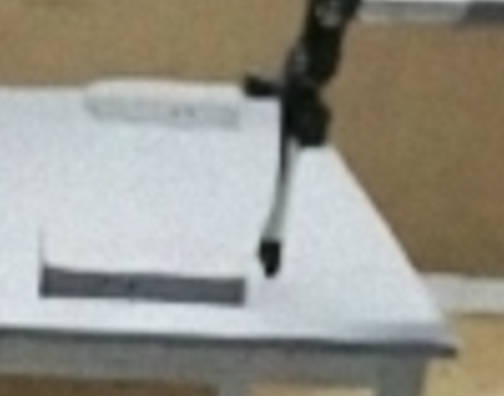

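>>> execute_actions:
  actions:
    - {"r1":{"base":{"strafe_m":0.004},"joints":{"lift_m":0.907}}}
  cameras: []

>>> execute_actions:
  actions:
    - {"r1":{"joints":{"arm_m":0.45},"contact_limits":{"arm_m":0.1},"pace":"slow"}}
  cameras: ["r1_wrist_camera"]

>>> zoom_image:
  camera: "r1_wrist_camera"
  region: [170, 190, 420, 320]

Scene clock: 64.33 s.
r1.base_odometry: x=-0.089 y=-0.690 heading=-0.419 (m, m, rad; r1's odometry frame)
r1.turned_by_wheels: +0.000 (rad since the last result)
r1.turned_by_imu: +0.000 (rad since the last result)
r1.base_tilt: forward=-0.1 right=-0.4 (deg)
r1.lidar_m: 0.36 0.38 1.73 1.86 1.92 1.67 1.62 1.69 2.36 2.42 0.54 0.37
r1.base_status: done
r1.joint_positions: lift_m=+0.907 arm_m=+0.423 wrist_yaw_rad=+0.000 wrist_pitch_rad=+1.500 wrist_roll_rad=+0.040 gripper_m=+0.060
r1.joint_status: all done
r1.motor_effort: lift_m=+19(19) arm_m=+9(9) wrist_yaw_rad=-1(2) wrist_pitch_rad=-1(1) wrist_roll_rad=-1(0) gripper_m=-3(2) wheel_0=-1(8) wheel_1=+1(5) wheel_2=+0(1) (%)
r1.hand_pose: x=+0.6147 y=-0.0874 z=+0.7976 quat_wxyz=(+0.732, +0.014, +0.682, -0.013) (m; r1's base frame)
r1.wrist_depth_mm: 253 211 213 216 264 268 270 / 253 211 213 215 264 267 270 / 253 211 213 216 265 268 270 / 252 255 214 216 264 267 271 / 251 255 257 260 265 267 271 / 254 254 198 259 205 267 270 / 253 254 257 - 264 267 270
r2.base_odometry: x=+1.428 y=+1.293 heading=-0.534 (m, m, rad; r2's odometry frame)
r2.turned_by_wheels: +0.000 (rad since the last result)
r2.turned_by_imu: +0.000 (rad since the last result)
r2.base_tilt: forward=+0.1 right=-0.3 (deg)
r2.lidar_m: 0.38 0.40 0.90 2.06 2.14 2.93 1.07 1.14 2.78 2.34 0.55 0.41
r2.base_status: not commanded
r2.joint_positions: lift_m=+1.190 arm_m=+0.002 wrist_yaw_rad=+0.000 wrist_pitch_rad=+1.570 wrist_roll_rad=+0.012 gripper_m=+0.120
r2.joint_status: not commanded
r2.motor_effort: lift_m=+21(21) arm_m=+0(0) wrist_yaw_rad=+0(0) wrist_pitch_rad=+0(0) wrist_roll_rad=-1(2) gripper_m=-1(0) wheel_0=+3(3) wheel_1=+1(1) wheel_2=-3(3) (%)
r2.hand_pose: x=+0.1728 y=-0.0874 z=+1.0796 quat_wxyz=(+0.707, +0.004, +0.707, -0.004) (m; r2's base frame)
r2.wrist_depth_mm: 389 392 394 392 394 394 394 / 1118 1138 1182 1205 1229 1308 1281 / 1281 1281 1255 1281 1281 1281 1281 / 1281 1255 1281 1281 1281 1255 1281 / 1281 1281 1098 1060 1255 1281 1281 / 1281 1281 1060 1078 1281 1281 1281 / 1255 1281 1281 108 1281 1281 1281
pictures: none
No camera images: the call's "cameras" was empty. Leave "cameras" out to get every camera's image.

Scene clock: 65.63 s.
r1.base_odometry: x=-0.089 y=-0.690 heading=-0.419 (m, m, rad; r1's odometry frame)
r1.turned_by_wheels: +0.000 (rad since the last result)
r1.turned_by_imu: +0.000 (rad since the last result)
r1.base_tilt: forward=-0.1 right=-0.4 (deg)
r1.lidar_m: 0.37 0.38 1.74 1.86 1.92 1.68 1.61 1.69 2.35 2.45 0.52 0.38
r1.base_status: not commanded
r1.joint_positions: lift_m=+0.907 arm_m=+0.448 wrist_yaw_rad=+0.000 wrist_pitch_rad=+1.500 wrist_roll_rad=+0.040 gripper_m=+0.060
r1.joint_status: all done
r1.motor_effort: lift_m=+18(18) arm_m=+9(10) wrist_yaw_rad=-2(3) wrist_pitch_rad=-2(1) wrist_roll_rad=+2(2) gripper_m=-2(2) wheel_0=-1(1) wheel_1=+1(1) wheel_2=+0(0) (%)
r1.contact_limits: arm_m 0.1
r1.hand_pose: x=+0.6396 y=-0.0874 z=+0.7976 quat_wxyz=(+0.732, +0.014, +0.682, -0.013) (m; r1's base frame)
r1.wrist_depth_mm: 252 211 213 216 265 267 271 / 253 211 212 216 265 267 271 / 252 211 213 215 264 267 271 / 252 211 213 215 264 267 270 / 251 255 213 220 264 266 268 / 253 254 199 260 205 267 270 / 252 254 257 - 264 266 270
r2.base_odometry: x=+1.428 y=+1.293 heading=-0.534 (m, m, rad; r2's odometry frame)
r2.turned_by_wheels: +0.000 (rad since the last result)
r2.turned_by_imu: +0.000 (rad since the last result)
r2.base_tilt: forward=+0.2 right=-0.2 (deg)
r2.lidar_m: 0.35 0.39 0.90 2.05 2.16 2.94 1.11 1.17 2.76 2.32 0.57 0.40
r2.base_status: not commanded
r2.joint_positions: lift_m=+1.190 arm_m=+0.002 wrist_yaw_rad=+0.000 wrist_pitch_rad=+1.570 wrist_roll_rad=+0.012 gripper_m=+0.120
r2.joint_status: not commanded
r2.motor_effort: lift_m=+21(21) arm_m=+0(0) wrist_yaw_rad=+0(0) wrist_pitch_rad=+0(0) wrist_roll_rad=-2(3) gripper_m=-1(1) wheel_0=+3(2) wheel_1=+1(1) wheel_2=-3(3) (%)
r2.hand_pose: x=+0.1728 y=-0.0874 z=+1.0796 quat_wxyz=(+0.707, +0.004, +0.707, -0.004) (m; r2's base frame)
r2.wrist_depth_mm: 392 392 394 392 394 394 394 / 1118 1138 1182 1205 1255 1281 1281 / 1255 1281 1281 1281 1308 1281 1281 / 1281 1281 1281 1281 1281 1281 1281 / 1281 1281 1078 1078 1281 1281 1281 / 1255 1281 1078 1078 1281 1308 1308 / 1255 1281 1255 108 1255 1281 1281
pictures: r1_wrist_camera
camera_calibration (this result's frames):
r1_wrist_camera: T_world_to_cam=[[-0.039343, -0.998753, 0.0307254, -0.094621], [-0.998816, 0.038428, -0.0298238, 0.71192], [0.0286059, -0.0318624, -0.999083, 1.00419], [0, 0, 0, 1]] pos_world=[0.678629, -0.0898649, 1.0274]
Images, in order (width x height): r1_wrist_camera 616x392.

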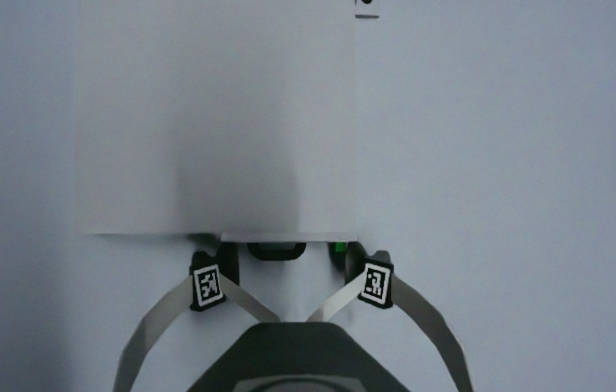

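Region (170, 190, 420, 320) of r1_wrist_camera's 616x392 image, scaled by 2.016; it fills the top 262 rows of this view, and the rest is white.

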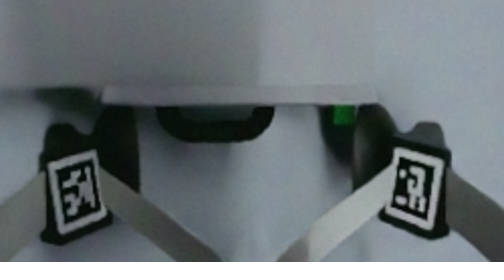

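>>> execute_actions:
  actions:
    - {"r1":{"joints":{"arm_m":0.456},"contact_limits":{"arm_m":0.1},"pace":"slow"}}
  cameras: []

>>> execute_actions:
  actions:
    - {"r1":{"joints":{"gripper_m":0.03},"pace":"slow"}}
  cameras: ["r1_wrist_camera"]

>>> zoom_image:
  camera: "r1_wrist_camera"
  region: [170, 190, 420, 320]

Scene clock: 66.63 s.
r1.base_odometry: x=-0.089 y=-0.690 heading=-0.419 (m, m, rad; r1's odometry frame)
r1.turned_by_wheels: +0.000 (rad since the last result)
r1.turned_by_imu: +0.000 (rad since the last result)
r1.base_tilt: forward=+0.0 right=-0.4 (deg)
r1.lidar_m: 0.32 0.38 1.72 1.86 1.93 1.70 1.61 1.69 2.36 2.43 0.53 0.38
r1.base_status: not commanded
r1.joint_positions: lift_m=+0.907 arm_m=+0.454 wrist_yaw_rad=-0.003 wrist_pitch_rad=+1.506 wrist_roll_rad=+0.040 gripper_m=+0.060
r1.joint_status: all done
r1.motor_effort: lift_m=+18(18) arm_m=+11(13) wrist_yaw_rad=+6(6) wrist_pitch_rad=-19(19) wrist_roll_rad=-2(2) gripper_m=-2(1) wheel_0=-1(1) wheel_1=+1(1) wheel_2=+0(0) (%)
r1.contact_limits: arm_m 0.1
r1.hand_pose: x=+0.6433 y=-0.0875 z=+0.7975 quat_wxyz=(+0.729, +0.016, +0.684, -0.015) (m; r1's base frame)
r1.wrist_depth_mm: 251 208 211 214 263 265 267 / 251 210 212 213 263 266 267 / 251 210 211 215 262 266 268 / 251 210 211 214 263 266 270 / 252 253 213 220 263 266 268 / 252 253 198 259 198 266 270 / 252 253 257 - 263 267 268
r2.base_odometry: x=+1.428 y=+1.293 heading=-0.534 (m, m, rad; r2's odometry frame)
r2.turned_by_wheels: +0.000 (rad since the last result)
r2.turned_by_imu: +0.000 (rad since the last result)
r2.base_tilt: forward=+0.1 right=-0.2 (deg)
r2.lidar_m: 0.36 0.39 0.89 2.06 2.15 2.94 1.10 1.21 2.78 2.31 0.57 0.40
r2.base_status: not commanded
r2.joint_positions: lift_m=+1.190 arm_m=+0.002 wrist_yaw_rad=+0.000 wrist_pitch_rad=+1.570 wrist_roll_rad=+0.012 gripper_m=+0.120
r2.joint_status: not commanded
r2.motor_effort: lift_m=+21(21) arm_m=-1(0) wrist_yaw_rad=+0(0) wrist_pitch_rad=+0(0) wrist_roll_rad=-2(2) gripper_m=-1(1) wheel_0=+3(3) wheel_1=+1(1) wheel_2=-3(2) (%)
r2.hand_pose: x=+0.1728 y=-0.0874 z=+1.0796 quat_wxyz=(+0.707, +0.004, +0.707, -0.004) (m; r2's base frame)
r2.wrist_depth_mm: 392 392 394 394 394 394 394 / 1118 1138 1205 1205 1229 1281 1308 / 1281 1281 1308 1281 1255 1281 1281 / 1281 1281 1281 1281 1281 1281 1281 / 1281 1255 1078 1060 1281 1281 1281 / 1281 1281 1078 1060 1281 1281 1281 / 1281 1281 1255 108 1255 1281 1281
pictures: none
No camera images: the call's "cameras" was empty. Leave "cameras" out to get every camera's image.

Scene clock: 68.10 s.
r1.base_odometry: x=-0.089 y=-0.690 heading=-0.419 (m, m, rad; r1's odometry frame)
r1.turned_by_wheels: +0.000 (rad since the last result)
r1.turned_by_imu: +0.000 (rad since the last result)
r1.base_tilt: forward=-0.1 right=-0.4 (deg)
r1.lidar_m: 0.36 0.38 1.72 1.85 1.92 1.68 1.61 1.68 2.35 2.43 0.53 0.38
r1.base_status: not commanded
r1.joint_positions: lift_m=+0.907 arm_m=+0.454 wrist_yaw_rad=-0.001 wrist_pitch_rad=+1.505 wrist_roll_rad=+0.040 gripper_m=+0.030
r1.joint_status: all done
r1.motor_effort: lift_m=+21(21) arm_m=+10(11) wrist_yaw_rad=+2(6) wrist_pitch_rad=-16(19) wrist_roll_rad=-2(2) gripper_m=-14(15) wheel_0=-1(1) wheel_1=+1(1) wheel_2=+0(0) (%)
r1.hand_pose: x=+0.6440 y=-0.0874 z=+0.7973 quat_wxyz=(+0.730, +0.015, +0.683, -0.014) (m; r1's base frame)
r1.wrist_depth_mm: 248 207 210 211 260 262 266 / 248 208 209 211 260 263 266 / 249 207 210 212 262 264 265 / 250 208 210 212 262 264 266 / 249 253 214 215 262 265 267 / 249 252 211 258 197 266 267 / 250 252 255 - 262 265 267
r2.base_odometry: x=+1.428 y=+1.293 heading=-0.534 (m, m, rad; r2's odometry frame)
r2.turned_by_wheels: +0.000 (rad since the last result)
r2.turned_by_imu: +0.000 (rad since the last result)
r2.base_tilt: forward=+0.1 right=-0.2 (deg)
r2.lidar_m: 0.38 0.40 0.88 2.05 2.16 2.94 1.09 1.18 2.75 2.31 0.56 0.41
r2.base_status: not commanded
r2.joint_positions: lift_m=+1.190 arm_m=+0.002 wrist_yaw_rad=+0.000 wrist_pitch_rad=+1.570 wrist_roll_rad=+0.012 gripper_m=+0.120
r2.joint_status: not commanded
r2.motor_effort: lift_m=+21(21) arm_m=-1(0) wrist_yaw_rad=+0(0) wrist_pitch_rad=+0(1) wrist_roll_rad=-4(1) gripper_m=-1(0) wheel_0=+3(3) wheel_1=+1(1) wheel_2=-3(3) (%)
r2.hand_pose: x=+0.1728 y=-0.0874 z=+1.0796 quat_wxyz=(+0.707, +0.004, +0.707, -0.004) (m; r2's base frame)
r2.wrist_depth_mm: 392 392 392 394 394 394 394 / 1098 1138 1182 1182 1229 1308 1308 / 1281 1281 1281 1281 1281 1281 1281 / 1281 1281 1281 1281 1281 1281 1281 / 1281 1281 1078 1078 1281 1281 1281 / 1281 1281 1078 1078 1281 1281 1281 / 1281 1255 1281 108 1281 1255 1281
pictures: r1_wrist_camera
camera_calibration (this result's frames):
r1_wrist_camera: T_world_to_cam=[[-0.0413461, -0.998668, 0.0308626, -0.0932795], [-0.998858, 0.0405743, -0.025228, 0.712836], [0.0239422, -0.0318704, -0.999205, 1.00685], [0, 0, 0, 1]] pos_world=[0.684059, -0.0899892, 1.02692]
Images, in order (width x height): r1_wrist_camera 616x392.

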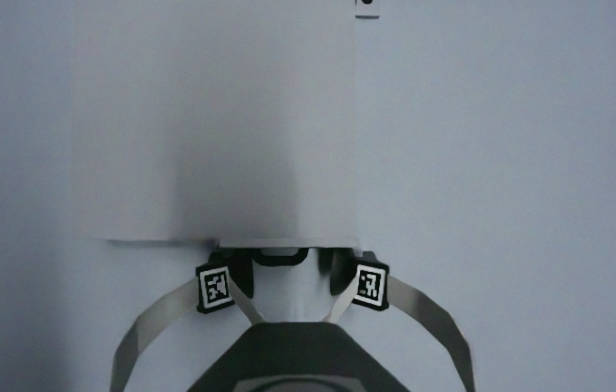

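Region (170, 190, 420, 320) of r1_wrist_camera's 616x392 image, scaled by 2.016; it fills the top 262 rows of this view, and the rest is white.

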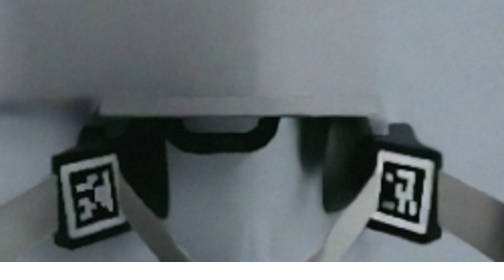

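>>> execute_actions:
  actions:
    - {"r1":{"base":{"strafe_m":0.004},"joints":{"gripper_m":0.005,"lift_m":0.899,"arm_m":0.46},"contact_limits":{"arm_m":0.1},"pace":"slow"}}
  cameras: ["r1_wrist_camera"]

>>> zoom_image:
  camera: "r1_wrist_camera"
  region: [170, 190, 420, 320]

Scene clock: 69.50 s.
r1.base_odometry: x=-0.087 y=-0.686 heading=-0.419 (m, m, rad; r1's odometry frame)
r1.turned_by_wheels: +0.000 (rad since the last result)
r1.turned_by_imu: +0.000 (rad since the last result)
r1.base_tilt: forward=+0.0 right=-0.4 (deg)
r1.lidar_m: 0.34 0.39 1.73 1.86 1.90 1.67 1.60 1.69 2.32 2.44 0.53 0.39
r1.base_status: done
r1.joint_positions: lift_m=+0.899 arm_m=+0.458 wrist_yaw_rad=-0.004 wrist_pitch_rad=+1.512 wrist_roll_rad=+0.040 gripper_m=+0.005
r1.joint_status: all done
r1.on_its_own: wrist_pitch_rad is at rest, and its effort (-35) is outside its rest range (-23 to +23)
r1.motor_effort: lift_m=+19(21) arm_m=+12(9) wrist_yaw_rad=+10(11) wrist_pitch_rad=-35(35) wrist_roll_rad=+0(2) gripper_m=-20(22) wheel_0=+0(3) wheel_1=+2(9) wheel_2=-3(4) (%)
r1.contact_limits: arm_m 0.1
r1.hand_pose: x=+0.6454 y=-0.0875 z=+0.7894 quat_wxyz=(+0.727, +0.016, +0.686, -0.015) (m; r1's base frame)
r1.wrist_depth_mm: 239 198 202 203 251 254 258 / 240 198 201 203 252 255 257 / 240 200 202 204 253 255 258 / 241 200 202 204 252 256 258 / 242 244 202 208 253 256 259 / 242 244 190 251 190 257 259 / 244 245 249 - 257 259 262
r2.base_odometry: x=+1.428 y=+1.293 heading=-0.534 (m, m, rad; r2's odometry frame)
r2.turned_by_wheels: +0.000 (rad since the last result)
r2.turned_by_imu: +0.000 (rad since the last result)
r2.base_tilt: forward=+0.1 right=-0.1 (deg)
r2.lidar_m: 0.37 0.41 0.85 2.06 2.16 2.96 1.07 1.18 2.78 2.32 0.54 0.37
r2.base_status: not commanded
r2.joint_positions: lift_m=+1.190 arm_m=+0.002 wrist_yaw_rad=+0.000 wrist_pitch_rad=+1.570 wrist_roll_rad=+0.012 gripper_m=+0.120
r2.joint_status: not commanded
r2.motor_effort: lift_m=+21(21) arm_m=-1(0) wrist_yaw_rad=-1(0) wrist_pitch_rad=-1(0) wrist_roll_rad=-1(2) gripper_m=+0(0) wheel_0=+3(3) wheel_1=+1(1) wheel_2=-3(3) (%)
r2.hand_pose: x=+0.1728 y=-0.0874 z=+1.0796 quat_wxyz=(+0.707, +0.004, +0.707, -0.004) (m; r2's base frame)
r2.wrist_depth_mm: 392 394 392 394 394 394 394 / 1118 1160 1182 1182 1229 1308 1281 / 1281 1281 1281 1281 1281 1281 1308 / 1281 1281 1281 1281 1281 1281 1281 / 1281 1281 1078 1078 1281 1281 1308 / 1255 1281 1060 1078 1281 1281 1281 / 1281 1255 1281 108 1281 1255 1255
pictures: r1_wrist_camera
camera_calibration (this result's frames):
r1_wrist_camera: T_world_to_cam=[[-0.0439292, -0.998549, 0.0311428, -0.091565], [-0.998893, 0.0433762, -0.0182171, 0.708738], [0.0168398, -0.0319086, -0.999349, 1.00355], [0, 0, 0, 1]] pos_world=[0.687032, -0.0901526, 1.01866]
Images, in order (width x height): r1_wrist_camera 616x392.

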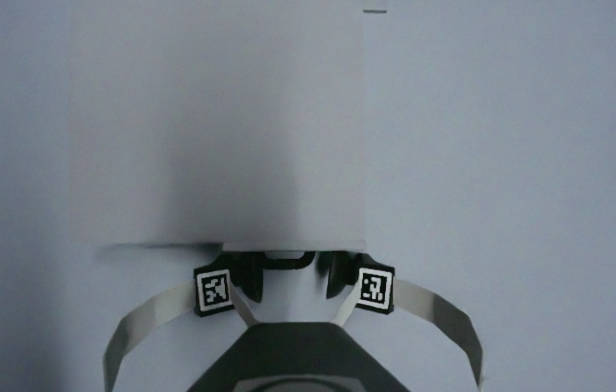

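Region (170, 190, 420, 320) of r1_wrist_camera's 616x392 image, scaled by 2.016; it fills the top 262 rows of this view, and the rest is white.

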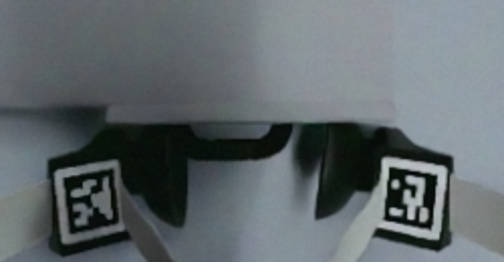

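>>> execute_actions:
  actions:
    - {"r1":{"joints":{"gripper_m":-0.012,"lift_m":0.895},"pace":"slow"}}
  cameras: ["r1_wrist_camera"]

>>> execute_actions:
  actions:
    - {"r1":{"joints":{"arm_m":0.44},"pace":"slow"}}
  cameras: ["r1_wrist_camera"]

Scene clock: 70.63 s.
r1.base_odometry: x=-0.087 y=-0.686 heading=-0.419 (m, m, rad; r1's odometry frame)
r1.turned_by_wheels: +0.000 (rad since the last result)
r1.turned_by_imu: +0.000 (rad since the last result)
r1.base_tilt: forward=-0.1 right=-0.3 (deg)
r1.lidar_m: 0.35 0.37 1.74 1.85 1.90 1.67 1.62 1.70 2.35 2.44 0.50 0.39
r1.base_status: not commanded
r1.joint_positions: lift_m=+0.895 arm_m=+0.458 wrist_yaw_rad=-0.004 wrist_pitch_rad=+1.512 wrist_roll_rad=+0.040 gripper_m=-0.011
r1.joint_status: all done
r1.on_its_own: wrist_pitch_rad is at rest, and its effort (-35) is outside its rest range (-23 to +23)
r1.motor_effort: lift_m=+19(18) arm_m=+12(12) wrist_yaw_rad=+10(11) wrist_pitch_rad=-35(35) wrist_roll_rad=-1(1) gripper_m=-24(27) wheel_0=+0(0) wheel_1=+1(2) wheel_2=-3(3) (%)
r1.hand_pose: x=+0.6452 y=-0.0875 z=+0.7853 quat_wxyz=(+0.727, +0.016, +0.686, -0.015) (m; r1's base frame)
r1.wrist_depth_mm: 236 195 197 198 248 250 253 / 236 195 197 199 247 251 254 / 236 195 197 200 248 251 254 / 236 196 198 200 249 253 255 / 238 240 198 202 249 253 255 / 239 240 197 247 186 253 256 / 240 240 244 - 251 253 255
r2.base_odometry: x=+1.428 y=+1.293 heading=-0.534 (m, m, rad; r2's odometry frame)
r2.turned_by_wheels: +0.000 (rad since the last result)
r2.turned_by_imu: +0.000 (rad since the last result)
r2.base_tilt: forward=+0.1 right=-0.2 (deg)
r2.lidar_m: 0.37 0.42 0.90 2.03 2.14 2.95 1.07 1.18 2.77 2.30 0.56 0.39
r2.base_status: not commanded
r2.joint_positions: lift_m=+1.190 arm_m=+0.002 wrist_yaw_rad=+0.000 wrist_pitch_rad=+1.570 wrist_roll_rad=+0.012 gripper_m=+0.120
r2.joint_status: not commanded
r2.motor_effort: lift_m=+21(21) arm_m=+0(1) wrist_yaw_rad=+0(0) wrist_pitch_rad=-1(0) wrist_roll_rad=+0(1) gripper_m=-2(1) wheel_0=+2(3) wheel_1=+1(1) wheel_2=-3(2) (%)
r2.hand_pose: x=+0.1728 y=-0.0874 z=+1.0796 quat_wxyz=(+0.707, +0.004, +0.707, -0.004) (m; r2's base frame)
r2.wrist_depth_mm: 392 392 392 394 392 394 394 / 1118 1138 1182 1205 1229 1281 1281 / 1281 1281 1281 1281 1281 1281 1281 / 1281 1281 1281 1281 1281 1281 1281 / 1281 1255 1078 1078 1281 1281 1281 / 1281 1255 1078 1078 1281 1281 1281 / 1255 1281 1281 108 1281 1281 1281
pictures: r1_wrist_camera
camera_calibration (this result's frames):
r1_wrist_camera: T_world_to_cam=[[-0.0440627, -0.998543, 0.0311584, -0.0913731], [-0.998893, 0.0435221, -0.0178234, 0.708244], [0.0164413, -0.0319093, -0.999356, 0.999811], [0, 0, 0, 1]] pos_world=[0.686996, -0.090161, 1.01464]
Images, in order (width x height): r1_wrist_camera 616x392.

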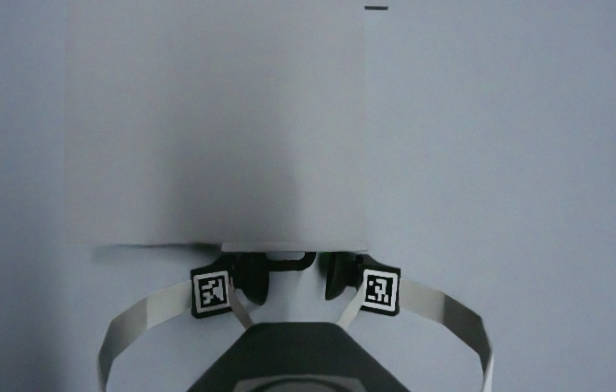

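Scene clock: 71.80 s.
r1.base_odometry: x=-0.087 y=-0.686 heading=-0.418 (m, m, rad; r1's odometry frame)
r1.turned_by_wheels: +0.000 (rad since the last result)
r1.turned_by_imu: +0.001 (rad since the last result)
r1.base_tilt: forward=+0.0 right=-0.4 (deg)
r1.lidar_m: 0.36 0.36 1.73 1.87 1.90 1.69 1.62 1.69 2.37 2.44 0.52 0.39
r1.base_status: not commanded
r1.joint_positions: lift_m=+0.895 arm_m=+0.442 wrist_yaw_rad=+0.004 wrist_pitch_rad=+1.486 wrist_roll_rad=+0.041 gripper_m=-0.011
r1.joint_status: all done
r1.on_its_own: wrist_yaw_rad is at rest, and its effort (-14) is outside its rest range (-13 to +13); wrist_pitch_rad is at rest, and its effort (+37) is outside its rest range (-23 to +23)
r1.motor_effort: lift_m=+21(21) arm_m=-14(14) wrist_yaw_rad=-14(10) wrist_pitch_rad=+37(38) wrist_roll_rad=-1(2) gripper_m=-25(26) wheel_0=+0(0) wheel_1=+1(2) wheel_2=+3(3) (%)
r1.hand_pose: x=+0.6379 y=-0.0873 z=+0.7857 quat_wxyz=(+0.736, +0.014, +0.677, -0.012) (m; r1's base frame)
r1.wrist_depth_mm: 243 201 204 206 254 258 260 / 243 201 202 205 254 257 260 / 242 200 202 204 254 256 259 / 241 200 202 204 253 256 258 / 240 243 202 206 252 254 258 / 240 242 198 248 186 253 257 / 240 242 243 - 251 253 256
r2.base_odometry: x=+1.428 y=+1.293 heading=-0.534 (m, m, rad; r2's odometry frame)
r2.turned_by_wheels: +0.000 (rad since the last result)
r2.turned_by_imu: +0.000 (rad since the last result)
r2.base_tilt: forward=+0.1 right=-0.2 (deg)
r2.lidar_m: 0.38 0.39 0.89 2.06 2.19 2.99 1.09 1.17 2.77 2.30 0.56 0.40
r2.base_status: not commanded
r2.joint_positions: lift_m=+1.190 arm_m=+0.002 wrist_yaw_rad=+0.000 wrist_pitch_rad=+1.570 wrist_roll_rad=+0.012 gripper_m=+0.120
r2.joint_status: not commanded
r2.motor_effort: lift_m=+21(21) arm_m=+0(0) wrist_yaw_rad=+0(0) wrist_pitch_rad=+0(0) wrist_roll_rad=-3(2) gripper_m=+0(1) wheel_0=+3(3) wheel_1=+1(1) wheel_2=-3(3) (%)
r2.hand_pose: x=+0.1728 y=-0.0874 z=+1.0796 quat_wxyz=(+0.707, +0.004, +0.707, -0.004) (m; r2's base frame)
r2.wrist_depth_mm: 392 392 394 392 392 394 394 / 1118 1138 1182 1205 1229 1281 1281 / 1281 1281 1308 1281 1281 1281 1281 / 1281 1281 1281 1281 1308 1281 1281 / 1255 1281 1078 1078 1281 1255 1281 / 1255 1281 1060 1060 1281 1255 1281 / 1255 1281 1281 108 1281 1281 1281
pictures: r1_wrist_camera
camera_calibration (this result's frames):
r1_wrist_camera: T_world_to_cam=[[-0.0368876, -0.998866, 0.0301069, -0.0953192], [-0.998423, 0.0355619, -0.0434414, 0.720059], [0.0423215, -0.0316619, -0.998602, 0.983233], [0, 0, 0, 1]] pos_world=[0.673796, -0.0896868, 1.01601]
Images, in order (width x height): r1_wrist_camera 616x392.

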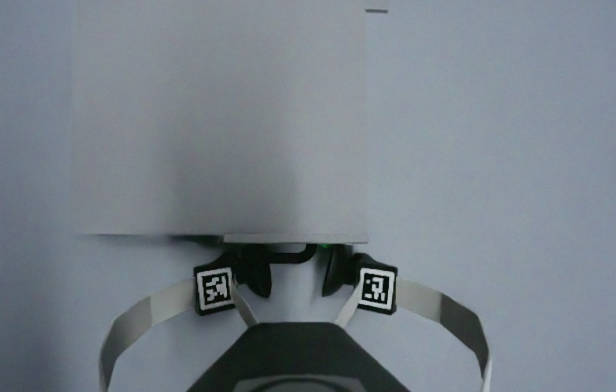

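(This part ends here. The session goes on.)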